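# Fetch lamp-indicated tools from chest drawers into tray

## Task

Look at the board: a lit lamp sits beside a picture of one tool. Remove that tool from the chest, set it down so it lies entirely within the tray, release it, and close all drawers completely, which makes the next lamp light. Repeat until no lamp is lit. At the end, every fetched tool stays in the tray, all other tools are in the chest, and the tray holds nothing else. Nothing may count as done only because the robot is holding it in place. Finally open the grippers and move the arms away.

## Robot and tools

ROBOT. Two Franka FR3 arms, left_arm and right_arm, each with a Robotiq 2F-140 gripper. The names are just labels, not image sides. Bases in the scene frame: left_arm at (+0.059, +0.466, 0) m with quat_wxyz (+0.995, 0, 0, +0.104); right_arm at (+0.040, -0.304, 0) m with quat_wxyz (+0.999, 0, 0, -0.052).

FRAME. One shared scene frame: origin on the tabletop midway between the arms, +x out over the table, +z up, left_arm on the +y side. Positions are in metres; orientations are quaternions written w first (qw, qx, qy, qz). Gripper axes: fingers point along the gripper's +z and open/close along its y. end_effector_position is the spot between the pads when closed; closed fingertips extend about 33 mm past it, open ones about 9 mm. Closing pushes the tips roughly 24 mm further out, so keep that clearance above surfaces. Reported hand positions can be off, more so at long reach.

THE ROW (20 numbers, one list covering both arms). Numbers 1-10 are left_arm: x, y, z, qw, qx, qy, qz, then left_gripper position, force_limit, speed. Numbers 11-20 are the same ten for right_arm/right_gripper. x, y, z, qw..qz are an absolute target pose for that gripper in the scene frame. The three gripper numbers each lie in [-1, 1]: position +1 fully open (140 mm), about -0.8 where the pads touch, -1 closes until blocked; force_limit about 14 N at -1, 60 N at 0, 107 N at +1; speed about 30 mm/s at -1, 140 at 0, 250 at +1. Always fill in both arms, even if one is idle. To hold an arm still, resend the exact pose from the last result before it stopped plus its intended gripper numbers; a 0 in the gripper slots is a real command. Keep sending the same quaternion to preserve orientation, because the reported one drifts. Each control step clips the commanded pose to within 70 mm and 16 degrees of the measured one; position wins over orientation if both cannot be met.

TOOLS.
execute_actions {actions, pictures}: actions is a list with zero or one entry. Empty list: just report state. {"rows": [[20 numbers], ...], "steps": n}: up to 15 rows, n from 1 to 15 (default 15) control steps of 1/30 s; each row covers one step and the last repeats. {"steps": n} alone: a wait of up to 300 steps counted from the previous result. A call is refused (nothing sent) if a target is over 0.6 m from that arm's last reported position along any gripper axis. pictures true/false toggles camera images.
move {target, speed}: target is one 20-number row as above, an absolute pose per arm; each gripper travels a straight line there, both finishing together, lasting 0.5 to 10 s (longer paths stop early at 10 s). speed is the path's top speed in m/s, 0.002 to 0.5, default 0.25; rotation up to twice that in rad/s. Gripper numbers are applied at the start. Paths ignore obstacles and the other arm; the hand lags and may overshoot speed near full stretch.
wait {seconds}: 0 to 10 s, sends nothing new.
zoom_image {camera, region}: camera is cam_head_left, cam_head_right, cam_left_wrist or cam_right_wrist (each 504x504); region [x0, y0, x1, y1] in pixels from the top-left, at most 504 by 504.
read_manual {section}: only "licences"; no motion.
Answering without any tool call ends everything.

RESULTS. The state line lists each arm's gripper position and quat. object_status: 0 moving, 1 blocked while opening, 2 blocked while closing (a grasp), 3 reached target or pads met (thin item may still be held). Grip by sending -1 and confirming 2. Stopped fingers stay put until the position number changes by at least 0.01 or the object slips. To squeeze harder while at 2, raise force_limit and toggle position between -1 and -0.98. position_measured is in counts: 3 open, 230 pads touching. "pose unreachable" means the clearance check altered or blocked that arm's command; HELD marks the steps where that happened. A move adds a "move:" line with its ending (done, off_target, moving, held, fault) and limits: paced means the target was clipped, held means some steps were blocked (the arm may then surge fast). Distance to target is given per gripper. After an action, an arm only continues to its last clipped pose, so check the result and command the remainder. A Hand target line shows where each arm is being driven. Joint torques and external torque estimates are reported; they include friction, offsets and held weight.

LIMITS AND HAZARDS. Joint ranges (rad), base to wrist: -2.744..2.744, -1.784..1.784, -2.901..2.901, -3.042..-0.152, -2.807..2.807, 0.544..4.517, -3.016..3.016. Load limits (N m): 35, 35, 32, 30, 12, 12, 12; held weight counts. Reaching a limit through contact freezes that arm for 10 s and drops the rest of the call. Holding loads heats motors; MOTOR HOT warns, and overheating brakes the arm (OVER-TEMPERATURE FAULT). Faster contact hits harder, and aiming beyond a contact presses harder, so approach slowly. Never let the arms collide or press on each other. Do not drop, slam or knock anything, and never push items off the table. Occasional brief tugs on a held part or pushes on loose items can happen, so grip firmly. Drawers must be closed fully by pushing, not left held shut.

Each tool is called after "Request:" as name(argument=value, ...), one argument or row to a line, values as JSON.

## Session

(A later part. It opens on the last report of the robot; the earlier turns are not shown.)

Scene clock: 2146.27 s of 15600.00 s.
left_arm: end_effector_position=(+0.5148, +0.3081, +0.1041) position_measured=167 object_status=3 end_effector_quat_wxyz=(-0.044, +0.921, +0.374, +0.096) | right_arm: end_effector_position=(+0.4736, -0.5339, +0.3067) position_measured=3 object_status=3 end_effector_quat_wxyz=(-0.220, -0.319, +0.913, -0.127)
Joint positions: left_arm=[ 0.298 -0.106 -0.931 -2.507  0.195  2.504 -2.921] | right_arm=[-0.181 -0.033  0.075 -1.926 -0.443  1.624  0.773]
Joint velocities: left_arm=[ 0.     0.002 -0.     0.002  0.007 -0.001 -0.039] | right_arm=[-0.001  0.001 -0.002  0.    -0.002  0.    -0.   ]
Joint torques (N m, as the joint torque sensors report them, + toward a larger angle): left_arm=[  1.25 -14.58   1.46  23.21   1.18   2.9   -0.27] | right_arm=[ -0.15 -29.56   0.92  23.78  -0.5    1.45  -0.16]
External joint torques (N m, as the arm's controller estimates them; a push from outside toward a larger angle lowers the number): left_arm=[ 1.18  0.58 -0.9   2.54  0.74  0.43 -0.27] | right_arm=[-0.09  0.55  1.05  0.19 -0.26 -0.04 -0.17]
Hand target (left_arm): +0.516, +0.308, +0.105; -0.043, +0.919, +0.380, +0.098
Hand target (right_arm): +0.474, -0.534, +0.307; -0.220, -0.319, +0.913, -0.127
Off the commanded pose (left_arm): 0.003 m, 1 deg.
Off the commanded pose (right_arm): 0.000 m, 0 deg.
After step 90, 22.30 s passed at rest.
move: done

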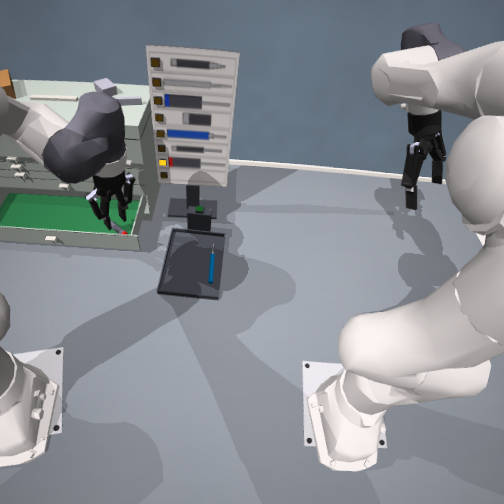

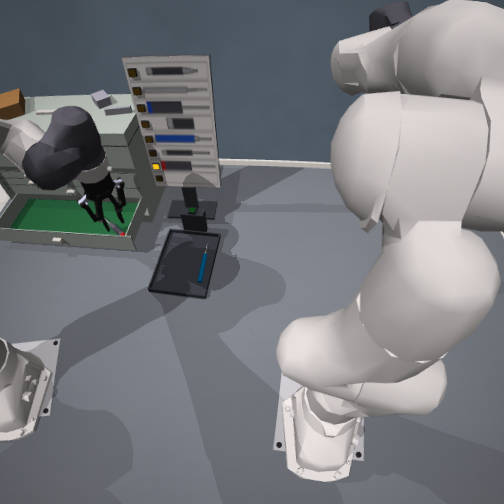

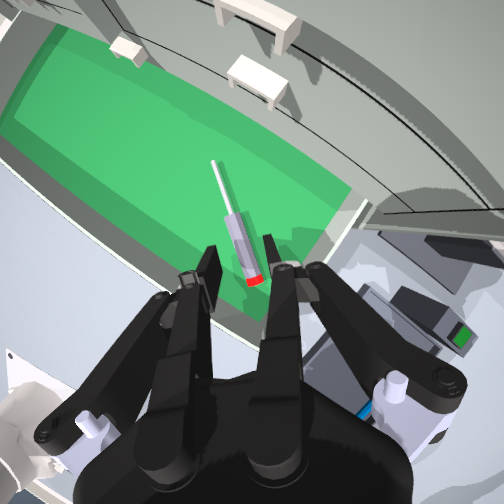

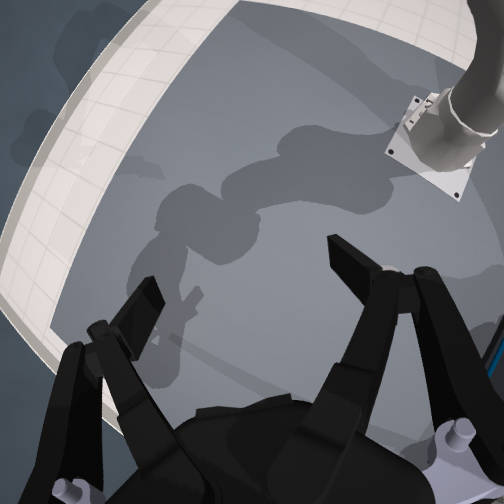

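Request:
move(
  target=[0.515,0.308,0.070,-0.038,0.925,0.3645,0.097,-0.35,0,0.3,0.4736,-0.5339,0.3067,-0.220,-0.319,0.913,-0.127,1,0,0],
  speed=0.05,
)

Request:
move(
  target=[0.515,0.308,0.070,-0.038,0.925,0.3645,0.097,-1,-0.2,-0.5,0.4736,-0.5339,0.3067,-0.220,-0.319,0.913,-0.127,1,0,0],
  speed=0.05,
)

Scene clock: 2157.93 s of 15600.00 s.
left_arm: end_effector_position=(+0.5147, +0.3103, +0.0704) position_measured=173 object_status=3 end_effector_quat_wxyz=(-0.038, +0.928, +0.359, +0.094) | right_arm: end_effector_position=(+0.4736, -0.5339, +0.3067) position_measured=3 object_status=3 end_effector_quat_wxyz=(-0.220, -0.319, +0.913, -0.127)
Joint positions: left_arm=[ 0.311  0.008 -0.914 -2.529  0.37   2.587 -3.014] | right_arm=[-0.181 -0.033  0.075 -1.926 -0.443  1.624  0.773]
Joint velocities: left_arm=[-0.047 -0.     0.045  0.001  0.006  0.01  -0.026] | right_arm=[ 0.    -0.     0.    -0.     0.001  0.     0.001]
Joint torques (N m, as the joint torque sensors report them, + toward a larger angle): left_arm=[ -1.82 -17.25   0.85  19.35   0.96   2.85  -0.3 ] | right_arm=[  0.13 -29.9    0.94  23.53  -0.55   1.48  -0.12]
External joint torques (N m, as the arm's controller estimates them; a push from outside toward a larger angle lowers the number): left_arm=[-1.9   0.26  0.96 -0.32  0.65  0.4  -0.31] | right_arm=[ 0.03  0.27  0.9  -0.07 -0.33 -0.01 -0.13]
Hand target (left_arm): +0.515, +0.309, +0.070; -0.037, +0.927, +0.362, +0.095
Hand target (right_arm): +0.474, -0.534, +0.307; -0.220, -0.319, +0.913, -0.127
Off the commanded pose (left_arm): 0.002 m, 1 deg.
Off the commanded pose (right_arm): 0.000 m, 0 deg.
joint sent to its limit (left arm) — the command would take joint 7 (wrist roll) past its lower limit, so that joint was sent only as far as its limit.
After step 90, 7.53 s passed at rest.
move: done

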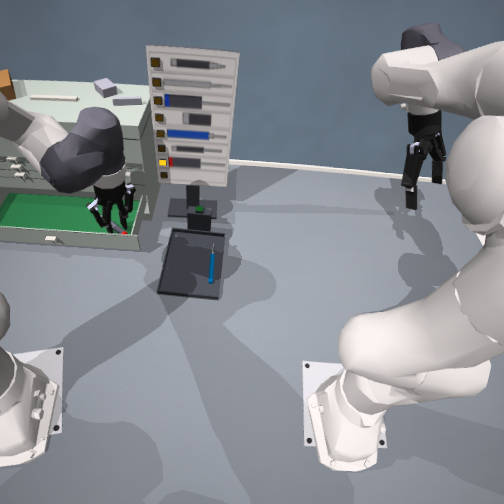

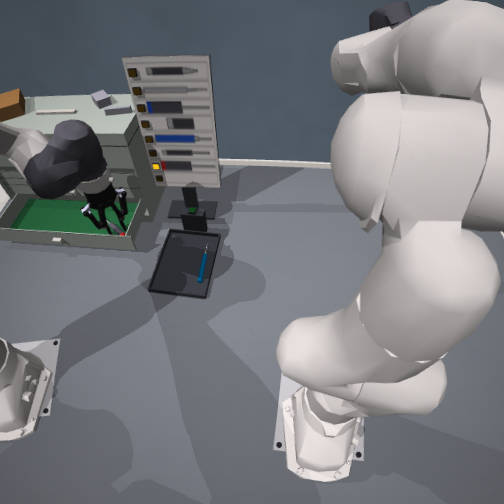

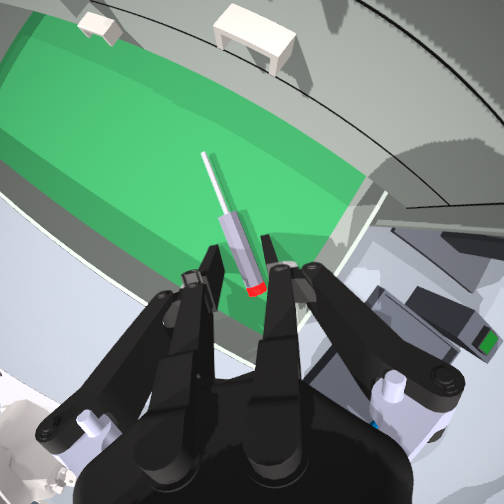

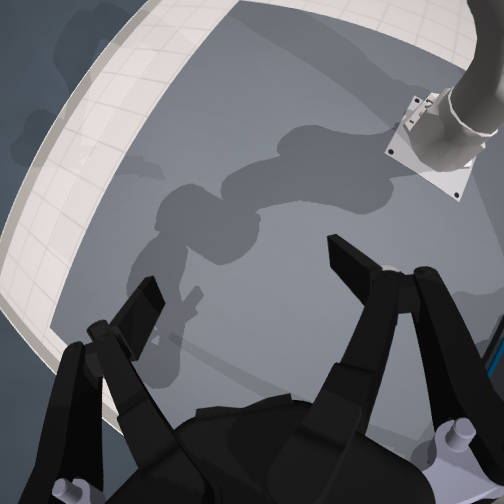

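Scene clock: 2158.63 s of 15600.00 s.
left_arm: end_effector_position=(+0.5151, +0.3093, +0.0706) position_measured=210 object_status=2 end_effector_quat_wxyz=(-0.037, +0.927, +0.360, +0.095) | right_arm: end_effector_position=(+0.4736, -0.5339, +0.3067) position_measured=3 object_status=3 end_effector_quat_wxyz=(-0.220, -0.319, +0.913, -0.127)
Joint positions: left_arm=[ 0.292  0.008 -0.897 -2.529  0.371  2.589 -3.021] | right_arm=[-0.181 -0.033  0.075 -1.926 -0.443  1.624  0.773]
Joint velocities: left_arm=[-0.042  0.001  0.042 -0.002 -0.002  0.003 -0.006] | right_arm=[-0.001  0.    -0.001 -0.001  0.001  0.001 -0.001]
Joint torques (N m, as the joint torque sensors report them, + toward a larger angle): left_arm=[ -1.67 -18.38   2.85  19.67  -0.1    2.93  -0.17] | right_arm=[ -0.14 -29.54   0.61  23.02  -0.51   1.5   -0.14]
External joint torques (N m, as the arm's controller estimates them; a push from outside toward a larger angle lowers the number): left_arm=[-1.76 -0.61  2.94  0.08 -0.41  0.49 -0.18] | right_arm=[-0.04  0.59  0.79 -0.56 -0.27  0.02 -0.15]
Hand target (left_arm): +0.515, +0.308, +0.070; -0.035, +0.926, +0.363, +0.095
Hand target (right_arm): +0.474, -0.534, +0.307; -0.220, -0.319, +0.913, -0.127
Off the commanded pose (left_arm): 0.001 m, 1 deg.
Off the commanded pose (right_arm): 0.000 m, 0 deg.
joint sent to its limit (left arm) — the command would take joint 7 (wrist roll) past its lower limit, so that joint was sent only as far as its limit.
move: done

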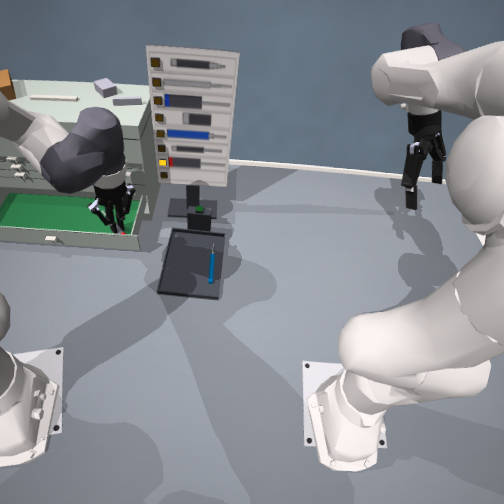

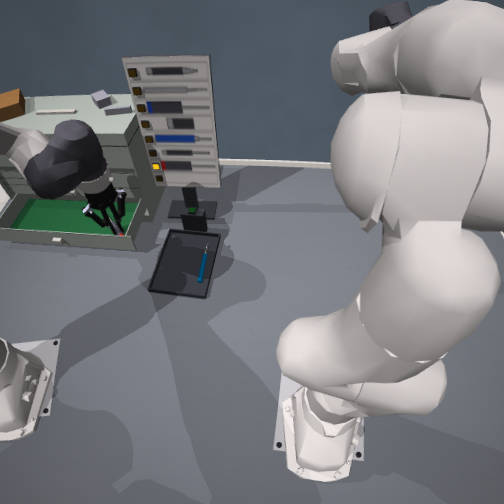

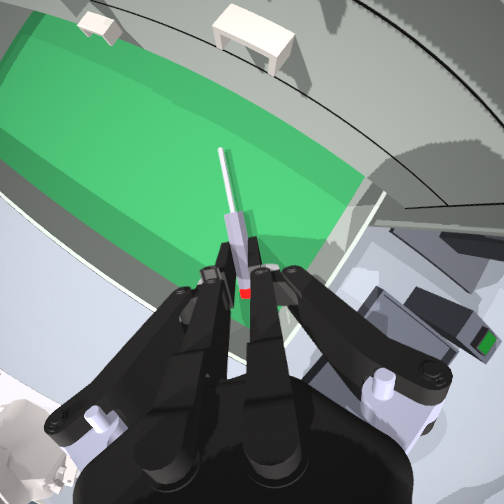

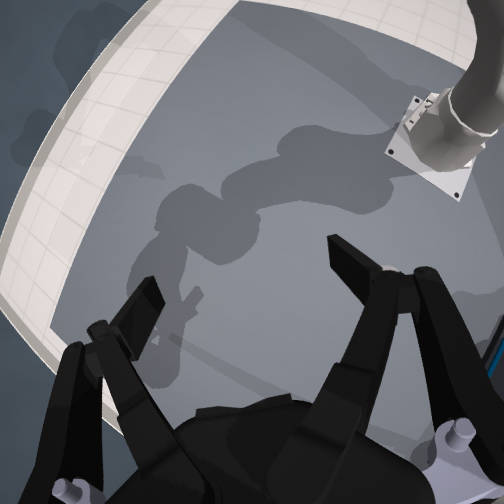

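Request:
move(
  target=[0.50,0.305,0.14,-0.027,0.96,0.257,0.101,-1,-0.2,-0.5,0.4736,-0.5339,0.3067,-0.220,-0.319,0.913,-0.127,1,0,0],
  speed=0.08,
)

Request:
move(
  target=[0.45,0.16,0.16,0.027,0.96,-0.257,0.101,-1,-0.2,-0.5,0.4736,-0.5339,0.3067,-0.220,-0.319,0.913,-0.127,1,0,0],
  speed=0.2,
)

Scene clock: 2175.43 s of 15600.00 s.
left_arm: end_effector_position=(+0.5020, +0.3020, +0.1420) position_measured=210 object_status=2 end_effector_quat_wxyz=(-0.020, +0.959, +0.264, +0.102) | right_arm: end_effector_position=(+0.4736, -0.5339, +0.3067) position_measured=3 object_status=3 end_effector_quat_wxyz=(-0.220, -0.319, +0.913, -0.127)
Joint positions: left_arm=[ 0.023 -0.267 -0.668 -2.575 -0.005  2.495 -2.536] | right_arm=[-0.181 -0.033  0.075 -1.926 -0.443  1.624  0.773]
Joint velocities: left_arm=[-0.007 -0.     0.009 -0.001 -0.    -0.002  0.03 ] | right_arm=[ 0.    -0.     0.    -0.    -0.    -0.     0.001]
Joint torques (N m, as the joint torque sensors report them, + toward a larger angle): left_arm=[ -1.49 -15.77   6.64  21.39   0.42   2.4    0.37] | right_arm=[ -0.1  -29.57   0.67  23.35  -0.49   1.42  -0.12]
External joint torques (N m, as the arm's controller estimates them; a push from outside toward a larger angle lowers the number): left_arm=[-1.54  0.27  2.54 -0.06 -0.12 -0.32  0.36] | right_arm=[-0.1   0.6   0.74 -0.26 -0.26 -0.07 -0.13]
Hand target (left_arm): +0.500, +0.302, +0.141; -0.021, +0.961, +0.258, +0.099
Hand target (right_arm): +0.474, -0.534, +0.307; -0.220, -0.319, +0.913, -0.127
Off the commanded pose (left_arm): 0.004 m, 1 deg.
Off the commanded pose (right_arm): 0.000 m, 0 deg.
After step 90, 11.70 s passed at rest.
move: off_target (left_arm)

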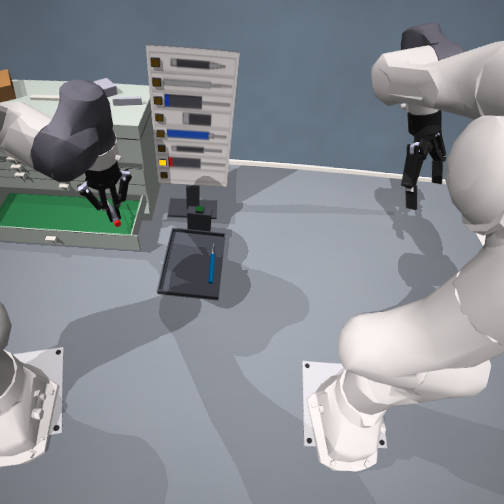

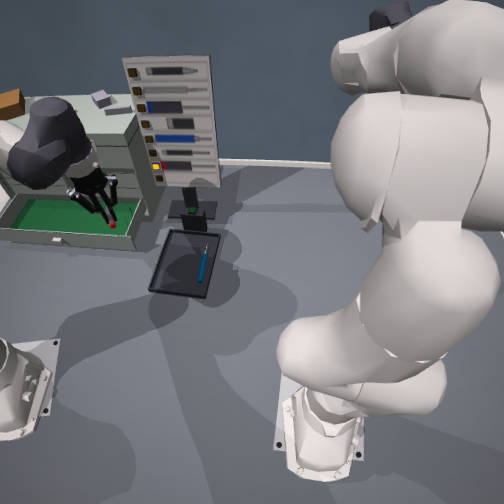

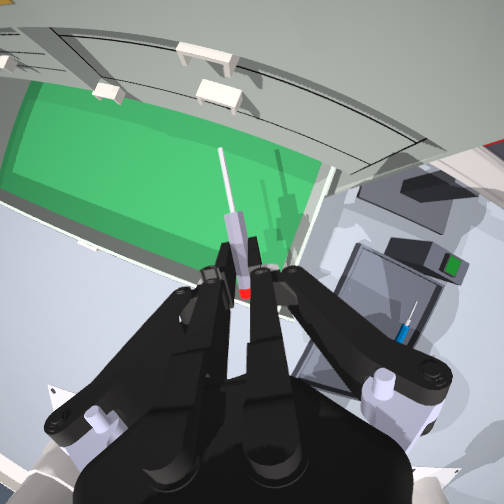

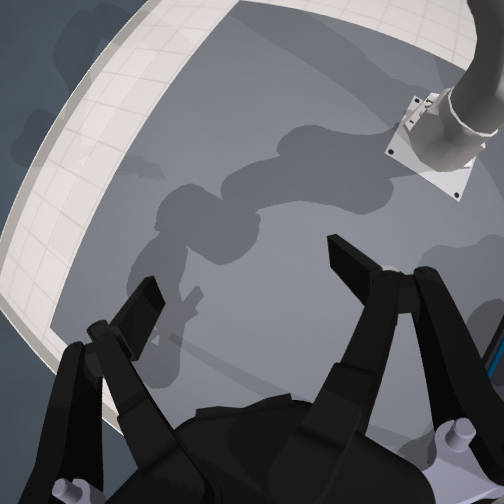

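Scene clock: 2178.90 s of 15600.00 s.
left_arm: end_effector_position=(+0.4512, +0.1619, +0.1591) position_measured=210 object_status=2 end_effector_quat_wxyz=(+0.026, +0.962, -0.253, +0.099) | right_arm: end_effector_position=(+0.4736, -0.5339, +0.3067) position_measured=3 object_status=3 end_effector_quat_wxyz=(-0.220, -0.319, +0.913, -0.127)
Joint positions: left_arm=[-0.569 -0.229 -0.317 -2.553 -0.065  2.536 -1.684] | right_arm=[-0.181 -0.033  0.075 -1.926 -0.443  1.624  0.773]
Joint velocities: left_arm=[-0.005  0.001  0.005  0.001 -0.002 -0.     0.033] | right_arm=[ 0.     0.     0.    -0.    -0.001 -0.001  0.001]
Joint torques (N m, as the joint torque sensors report them, + toward a larger angle): left_arm=[ -2.08 -20.87   3.86  24.04   0.04   2.89   0.3 ] | right_arm=[ -0.34 -29.72   0.48  23.66  -0.46   1.49  -0.16]
External joint torques (N m, as the arm's controller estimates them; a push from outside toward a larger angle lowers the number): left_arm=[-2.02  0.26  2.26  1.86 -0.59 -0.06  0.29] | right_arm=[-0.44  0.46  0.45  0.06 -0.24 -0.01 -0.17]
Hand target (left_arm): +0.451, +0.161, +0.159; +0.026, +0.960, -0.259, +0.099
Hand target (right_arm): +0.474, -0.534, +0.307; -0.220, -0.319, +0.913, -0.127
Off the commanded pose (left_arm): 0.002 m, 1 deg.
Off the commanded pose (right_arm): 0.000 m, 0 deg.
move: done

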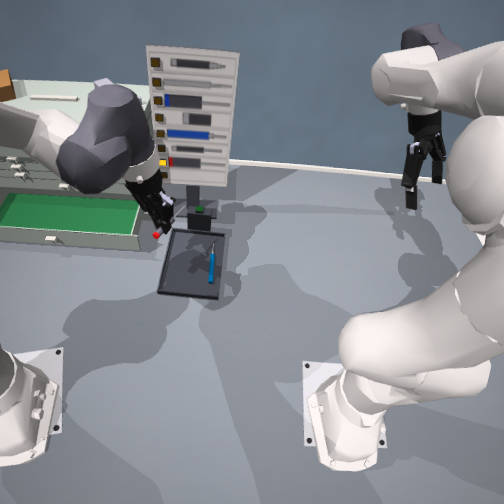

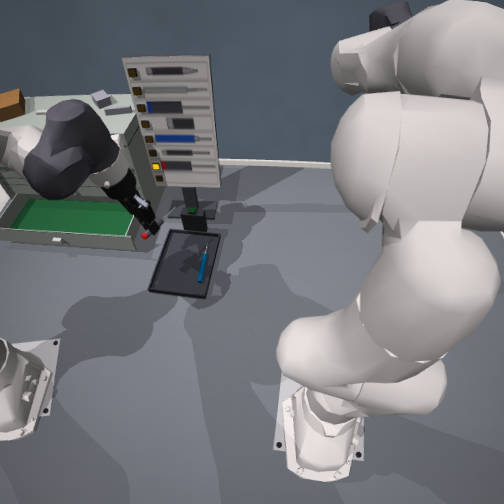

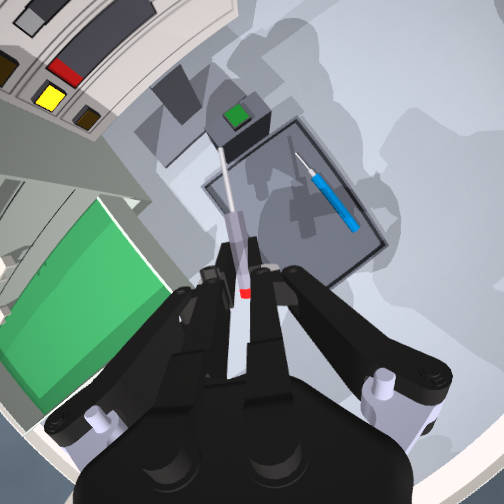

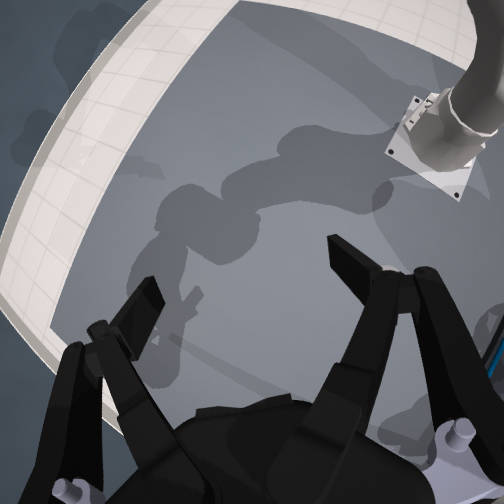

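Request:
move(
  target=[0.42,0.07,0.12,0.027,0.96,-0.257,0.101,-1,-0.2,-0.5,0.4736,-0.5339,0.3067,-0.220,-0.319,0.913,-0.127,1,0,0],
  speed=0.15,
)

Request:
move(
  target=[0.415,0.062,0.075,0,0.994,0,0.105,-1,-0.2,-0.5,0.4736,-0.5339,0.3067,-0.220,-0.319,0.913,-0.127,1,0,0],
  speed=0.15,
)

Scene clock: 2189.73 s of 15600.00 s.
left_arm: end_effector_position=(+0.4220, +0.0747, +0.1192) position_measured=210 object_status=2 end_effector_quat_wxyz=(+0.020, +0.959, -0.262, +0.101) | right_arm: end_effector_position=(+0.4736, -0.5339, +0.3067) position_measured=3 object_status=3 end_effector_quat_wxyz=(-0.220, -0.319, +0.913, -0.127)
Joint positions: left_arm=[-0.577 -0.032 -0.479 -2.456  0.125  2.616 -1.988] | right_arm=[-0.181 -0.033  0.075 -1.926 -0.443  1.624  0.773]
Joint velocities: left_arm=[-0.    -0.002  0.002 -0.001  0.006  0.001 -0.036] | right_arm=[ 0.    -0.001  0.001  0.001 -0.001  0.001  0.001]
Joint torques (N m, as the joint torque sensors report them, + toward a larger angle): left_arm=[ -0.16 -25.13   0.52  23.67   1.08   3.26  -0.13] | right_arm=[ -0.04 -29.72   1.01  23.59  -0.52   1.46  -0.14]
External joint torques (N m, as the arm's controller estimates them; a push from outside toward a larger angle lowers the number): left_arm=[-0.22  0.22  0.06  2.31  0.6   0.35 -0.13] | right_arm=[-0.12  0.65  1.   -0.16 -0.29 -0.05 -0.15]
Hand target (left_arm): +0.422, +0.073, +0.120; +0.022, +0.961, -0.257, +0.102
Hand target (right_arm): +0.474, -0.534, +0.307; -0.220, -0.319, +0.913, -0.127
Off the commanded pose (left_arm): 0.005 m, 1 deg.
Off the commanded pose (right_arm): 0.000 m, 0 deg.
After step 90, 6.20 s passed at rest.
move: off_target (left_arm)

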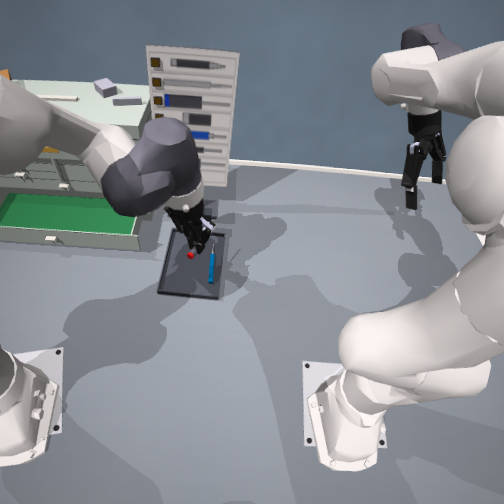

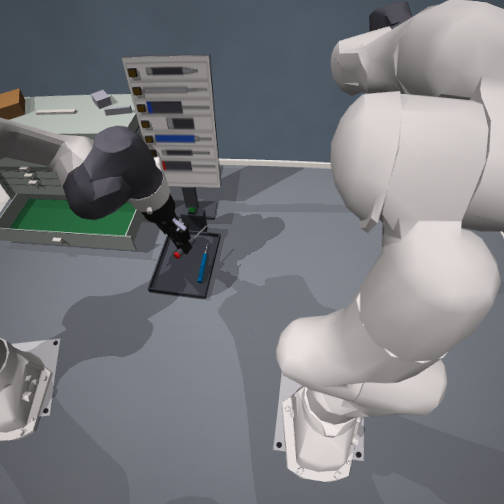

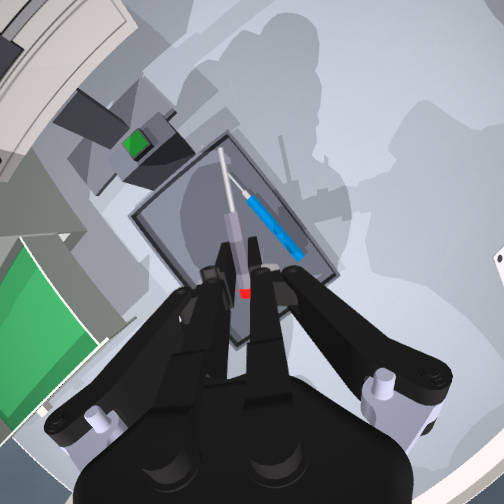

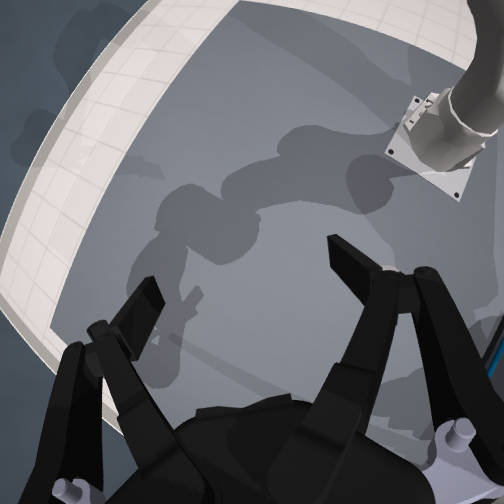

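Scene clock: 2192.50 s of 15600.00 s.
left_arm: end_effector_position=(+0.4163, +0.0637, +0.0757) position_measured=210 object_status=2 end_effector_quat_wxyz=(-0.002, +0.994, -0.005, +0.108) | right_arm: end_effector_position=(+0.4736, -0.5339, +0.3067) position_measured=3 object_status=3 end_effector_quat_wxyz=(-0.220, -0.319, +0.913, -0.127)
Joint positions: left_arm=[-0.709  0.118 -0.393 -2.387  0.419  2.593 -2.797] | right_arm=[-0.181 -0.033  0.075 -1.926 -0.443  1.624  0.773]
Joint velocities: left_arm=[ 0.     0.    -0.     0.002  0.003 -0.002 -0.033] | right_arm=[ 0.001  0.     0.     0.     0.001 -0.001 -0.002]
Joint torques (N m, as the joint torque sensors report them, + toward a larger angle): left_arm=[ -1.21 -30.08   0.44  22.5    0.88   2.25  -0.11] | right_arm=[  0.01 -29.59   0.71  23.41  -0.48   1.51  -0.16]
External joint torques (N m, as the arm's controller estimates them; a push from outside toward a larger angle lowers the number): left_arm=[-1.2  -0.01  1.73  2.09  0.54 -0.34 -0.12] | right_arm=[-0.02  0.62  0.76 -0.23 -0.25  0.02 -0.17]
Hand target (left_arm): +0.416, +0.063, +0.076; -0.002, +0.994, +0.000, +0.108
Hand target (right_arm): +0.474, -0.534, +0.307; -0.220, -0.319, +0.913, -0.127
Off the commanded pose (left_arm): 0.002 m, 1 deg.
Off the commanded pose (right_arm): 0.000 m, 0 deg.
move: done

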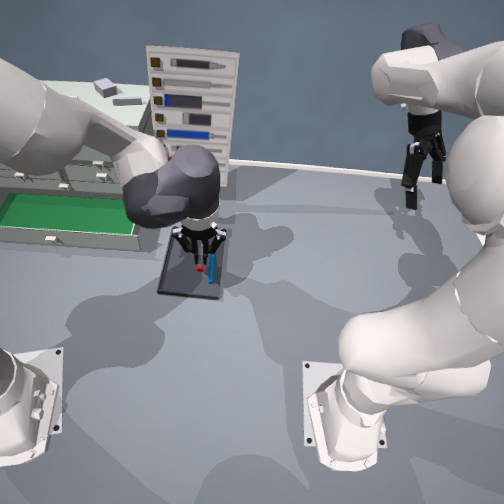

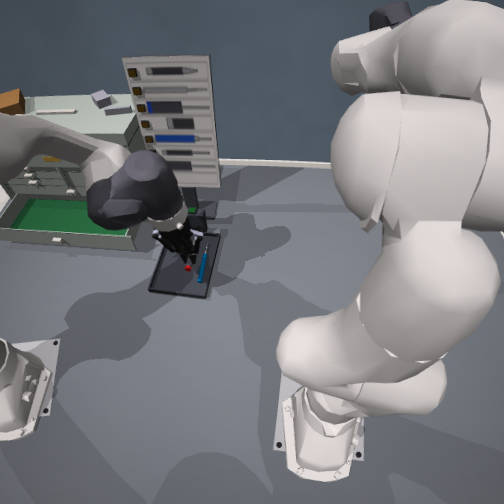

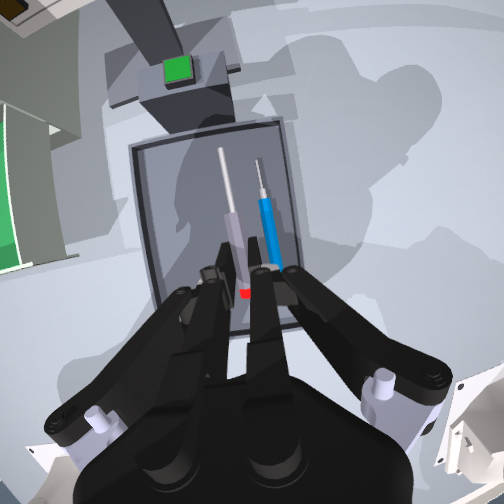

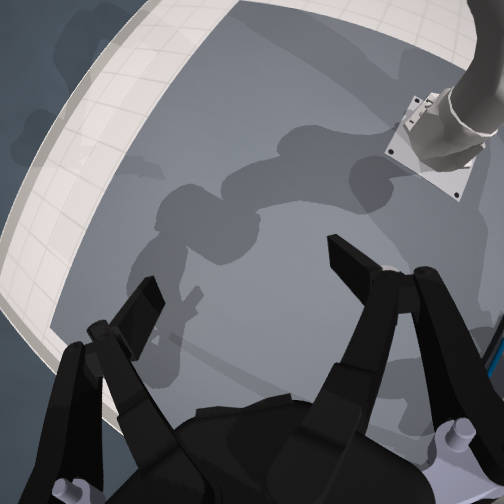

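Request:
move(
  target=[0.410,0.066,0.039,0,0.994,0,0.105,-1,-0.2,-0.5,0.4736,-0.5339,0.3067,-0.220,-0.319,0.913,-0.127,1,0,0],
  speed=0.05,
)

Request:
move(
  target=[0.410,0.066,0.039,0,0.994,0,0.105,-0.5,-0.2,-0.5,0.4736,-0.5339,0.3067,-0.220,-0.319,0.913,-0.127,1,0,0],
  speed=0.05,
)

Request:
move(
  target=[0.413,0.066,0.085,0,0.994,0,0.105,-0.5,-0.2,-0.5,0.4736,-0.5339,0.3067,-0.220,-0.319,0.913,-0.127,1,0,0],
  speed=0.08,
)

Request:
move(
  target=[0.43,0.25,0.17,0,1,0,0,-0.15,0,0,0.4736,-0.5339,0.3067,-0.220,-0.319,0.913,-0.127,1,0,0],
  speed=0.2,
)

Scene clock: 2207.07 s of 15600.00 s.
left_arm: end_effector_position=(+0.4110, +0.0680, +0.0395) position_measured=210 object_status=2 end_effector_quat_wxyz=(-0.004, +0.994, -0.006, +0.105) | right_arm: end_effector_position=(+0.4736, -0.5339, +0.3067) position_measured=3 object_status=3 end_effector_quat_wxyz=(-0.220, -0.319, +0.913, -0.127)
Joint positions: left_arm=[-0.73   0.193 -0.358 -2.403  0.518  2.661 -2.88 ] | right_arm=[-0.181 -0.033  0.075 -1.926 -0.443  1.624  0.773]
Joint velocities: left_arm=[-0.011  0.001  0.009  0.001  0.019  0.021 -0.048] | right_arm=[-0.     0.     0.    -0.     0.002  0.001  0.002]
Joint torques (N m, as the joint torque sensors report them, + toward a larger angle): left_arm=[ -1.48 -32.29   0.36  18.79   0.84   3.06  -0.1 ] | right_arm=[ -0.02 -29.82   1.08  23.63  -0.55   1.49  -0.11]
External joint torques (N m, as the arm's controller estimates them; a push from outside toward a larger angle lowers the number): left_arm=[-1.56 -0.87  2.21 -0.27  0.62  0.55 -0.11] | right_arm=[-0.06  0.2   1.11  0.1  -0.33  0.   -0.11]
Hand target (left_arm): +0.411, +0.067, +0.039; -0.001, +0.994, -0.000, +0.106
Hand target (right_arm): +0.474, -0.534, +0.307; -0.220, -0.319, +0.913, -0.127
Off the commanded pose (left_arm): 0.002 m, 1 deg.
Off the commanded pose (right_arm): 0.000 m, 0 deg.
After step 90, 10.53 s passed at rest.
move: done

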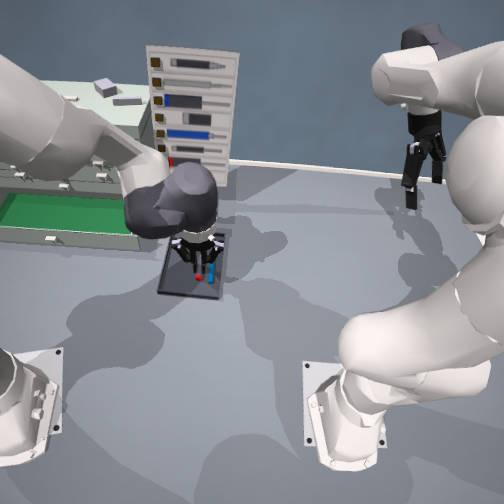

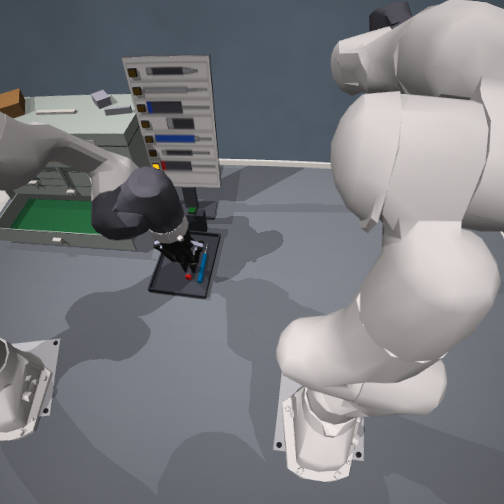

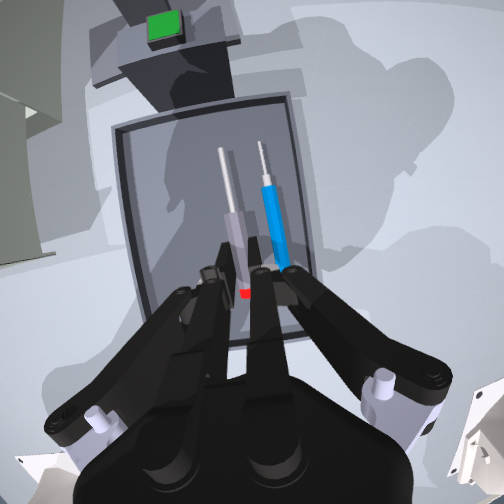

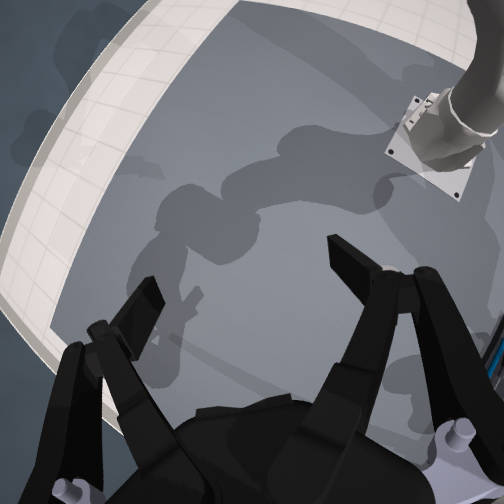

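Scene clock: 2207.77 s of 15600.00 s.
left_arm: end_effector_position=(+0.4113, +0.0666, +0.0399) position_measured=192 object_status=3 end_effector_quat_wxyz=(-0.001, +0.994, -0.002, +0.105) | right_arm: end_effector_position=(+0.4736, -0.5339, +0.3067) position_measured=3 object_status=3 end_effector_quat_wxyz=(-0.220, -0.319, +0.913, -0.127)
Joint positions: left_arm=[-0.73   0.193 -0.358 -2.403  0.518  2.666 -2.889] | right_arm=[-0.181 -0.033  0.075 -1.926 -0.443  1.624  0.773]
Joint velocities: left_arm=[-0.001 -0.     0.001 -0.001  0.     0.003 -0.012] | right_arm=[-0.001  0.001  0.001 -0.    -0.001  0.     0.001]
Joint torques (N m, as the joint torque sensors report them, + toward a larger angle): left_arm=[ -0.96 -31.34  -1.08  18.49   0.49   3.03  -0.12] | right_arm=[ -0.01 -29.64   0.98  23.53  -0.54   1.47  -0.16]
External joint torques (N m, as the arm's controller estimates them; a push from outside toward a larger angle lowers the number): left_arm=[-0.93  0.13  0.87 -0.6   0.26  0.51 -0.12] | right_arm=[ 0.02  0.45  1.08 -0.04 -0.31 -0.01 -0.17]
Hand target (left_arm): +0.410, +0.066, +0.039; -0.000, +0.994, -0.000, +0.105
Hand target (right_arm): +0.474, -0.534, +0.307; -0.220, -0.319, +0.913, -0.127
Off the commanded pose (left_arm): 0.002 m, 0 deg.
Off the commanded pose (right_arm): 0.000 m, 0 deg.
move: done

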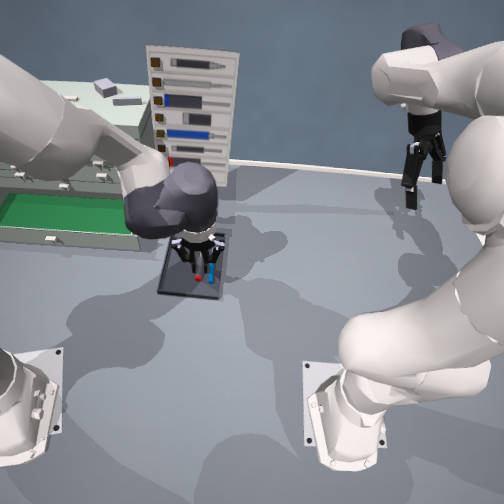

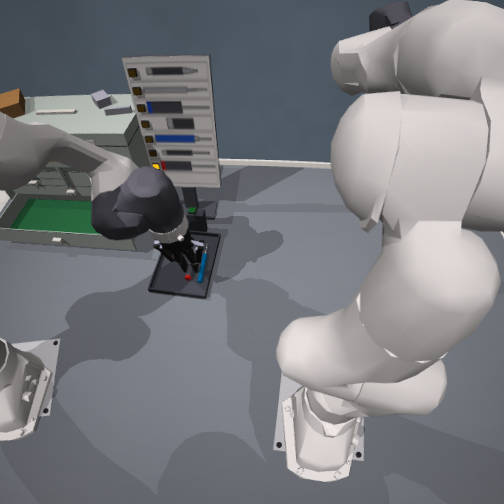

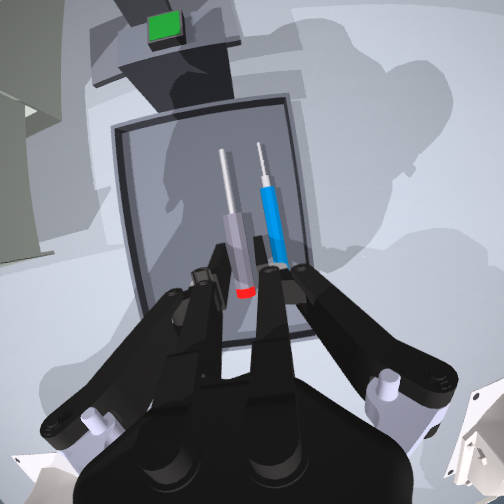

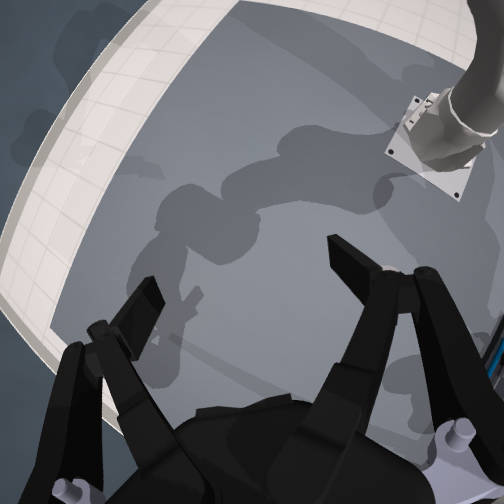

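Scene clock: 2208.83 s of 15600.00 s.
left_arm: end_effector_position=(+0.4117, +0.0645, +0.0841) position_measured=192 object_status=3 end_effector_quat_wxyz=(+0.003, +0.995, +0.006, +0.104) | right_arm: end_effector_position=(+0.4736, -0.5339, +0.3067) position_measured=3 object_status=3 end_effector_quat_wxyz=(-0.220, -0.319, +0.913, -0.127)
Joint positions: left_arm=[-0.705  0.087 -0.401 -2.4    0.373  2.585 -2.786] | right_arm=[-0.181 -0.033  0.075 -1.926 -0.443  1.624  0.773]
Joint velocities: left_arm=[-0.    -0.     0.001  0.    -0.009 -0.009  0.039] | right_arm=[-0.    -0.     0.001  0.001 -0.001  0.001 -0.   ]
Joint torques (N m, as the joint torque sensors report them, + toward a larger angle): left_arm=[  1.14 -30.22  -0.72  22.32  -0.17   2.29   0.18] | right_arm=[ -0.37 -29.57   0.85  23.79  -0.51   1.48  -0.09]
External joint torques (N m, as the arm's controller estimates them; a push from outside toward a larger angle lowers the number): left_arm=[ 1.15 -1.03  0.23  1.74 -0.54 -0.33  0.17] | right_arm=[-0.42  0.6   0.87  0.16 -0.29 -0.02 -0.09]
Hand target (left_arm): +0.412, +0.065, +0.085; +0.001, +0.995, +0.000, +0.104
Hand target (right_arm): +0.474, -0.534, +0.307; -0.220, -0.319, +0.913, -0.127
Off the commanded pose (left_arm): 0.002 m, 1 deg.
Off the commanded pose (right_arm): 0.000 m, 0 deg.
move: done

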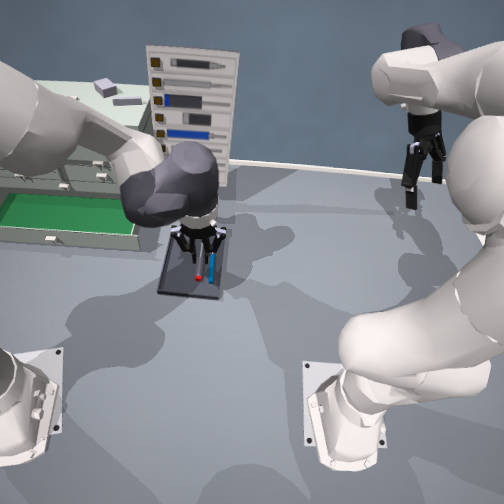

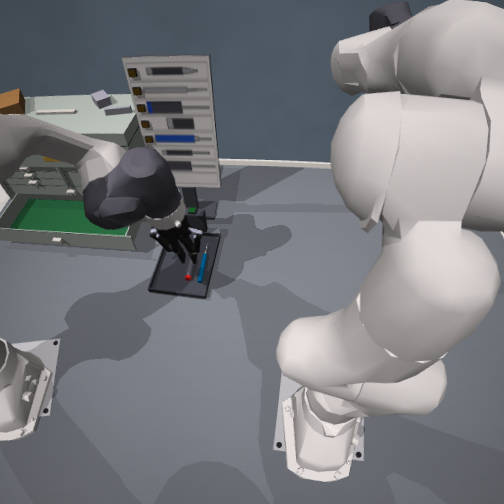

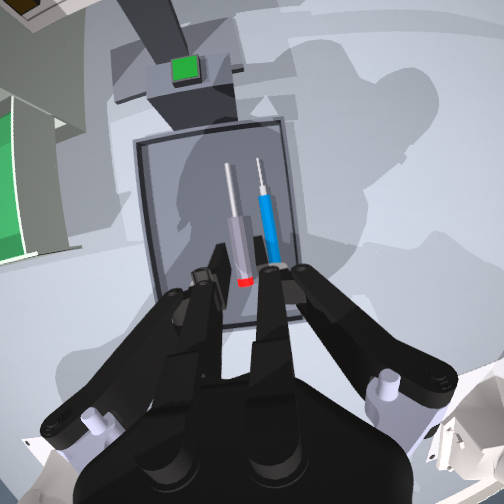

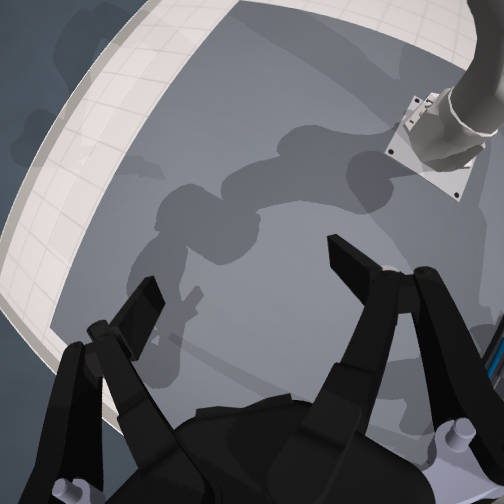

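Scene clock: 2210.87 s of 15600.00 s.
left_arm: end_effector_position=(+0.4248, +0.2436, +0.1703) position_measured=148 object_status=3 end_effector_quat_wxyz=(+0.009, +1.000, +0.004, -0.005) | right_arm: end_effector_position=(+0.4736, -0.5339, +0.3067) position_measured=3 object_status=3 end_effector_quat_wxyz=(-0.220, -0.319, +0.913, -0.127)
Joint positions: left_arm=[-0.689 -0.296 -0.052 -2.527 -0.045  2.231 -2.082] | right_arm=[-0.181 -0.033  0.075 -1.926 -0.443  1.624  0.773]
Joint velocities: left_arm=[-0.001  0.    -0.001  0.001 -0.001 -0.002  0.03 ] | right_arm=[-0.001 -0.    -0.    -0.     0.    -0.    -0.   ]
Joint torques (N m, as the joint torque sensors report them, + toward a larger angle): left_arm=[ -1.84 -20.03   2.27  24.98   0.59   2.27   0.15] | right_arm=[ -0.11 -29.59   0.81  23.8   -0.54   1.45  -0.13]
External joint torques (N m, as the arm's controller estimates them; a push from outside toward a larger angle lowers the number): left_arm=[-1.75  0.18  2.27  2.14 -0.11 -0.25  0.15] | right_arm=[-0.05  0.57  0.95  0.24 -0.31 -0.03 -0.14]
Hand target (left_arm): +0.424, +0.243, +0.170; +0.009, +1.000, -0.002, -0.007
Hand target (right_arm): +0.474, -0.534, +0.307; -0.220, -0.319, +0.913, -0.127
Off the commanded pose (left_arm): 0.008 m, 1 deg.
Off the commanded pose (right_arm): 0.000 m, 0 deg.
move: off_target (left_arm)

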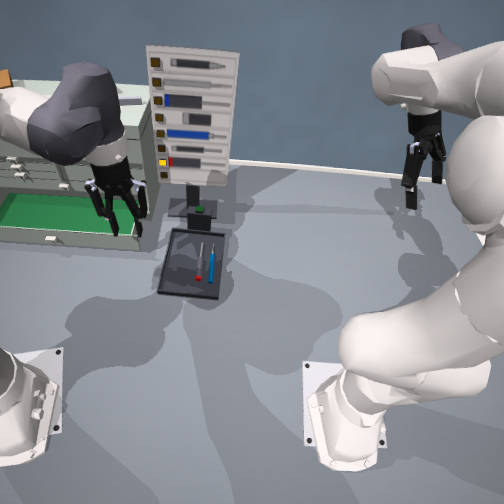

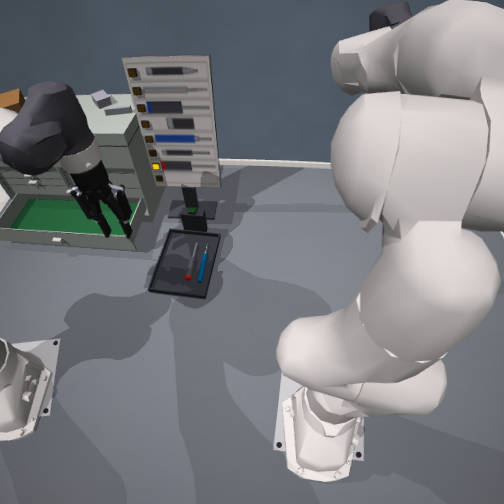

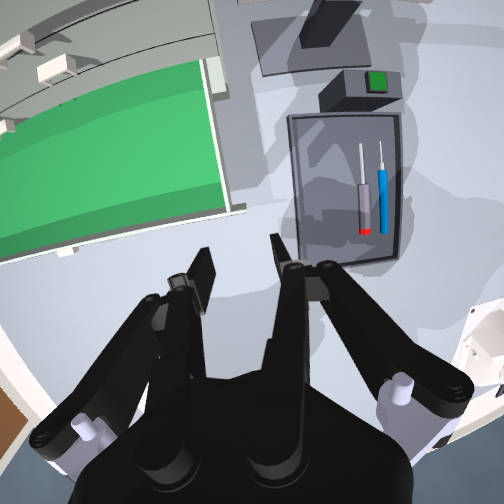

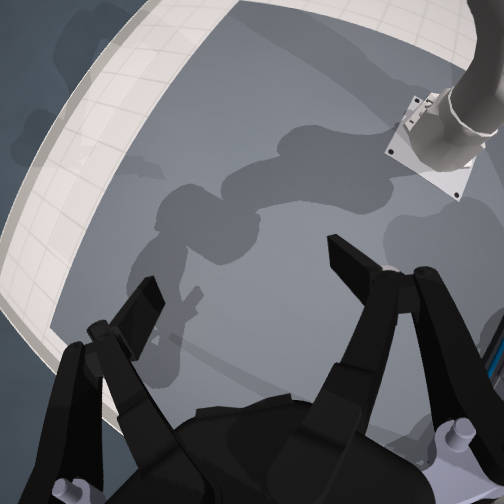

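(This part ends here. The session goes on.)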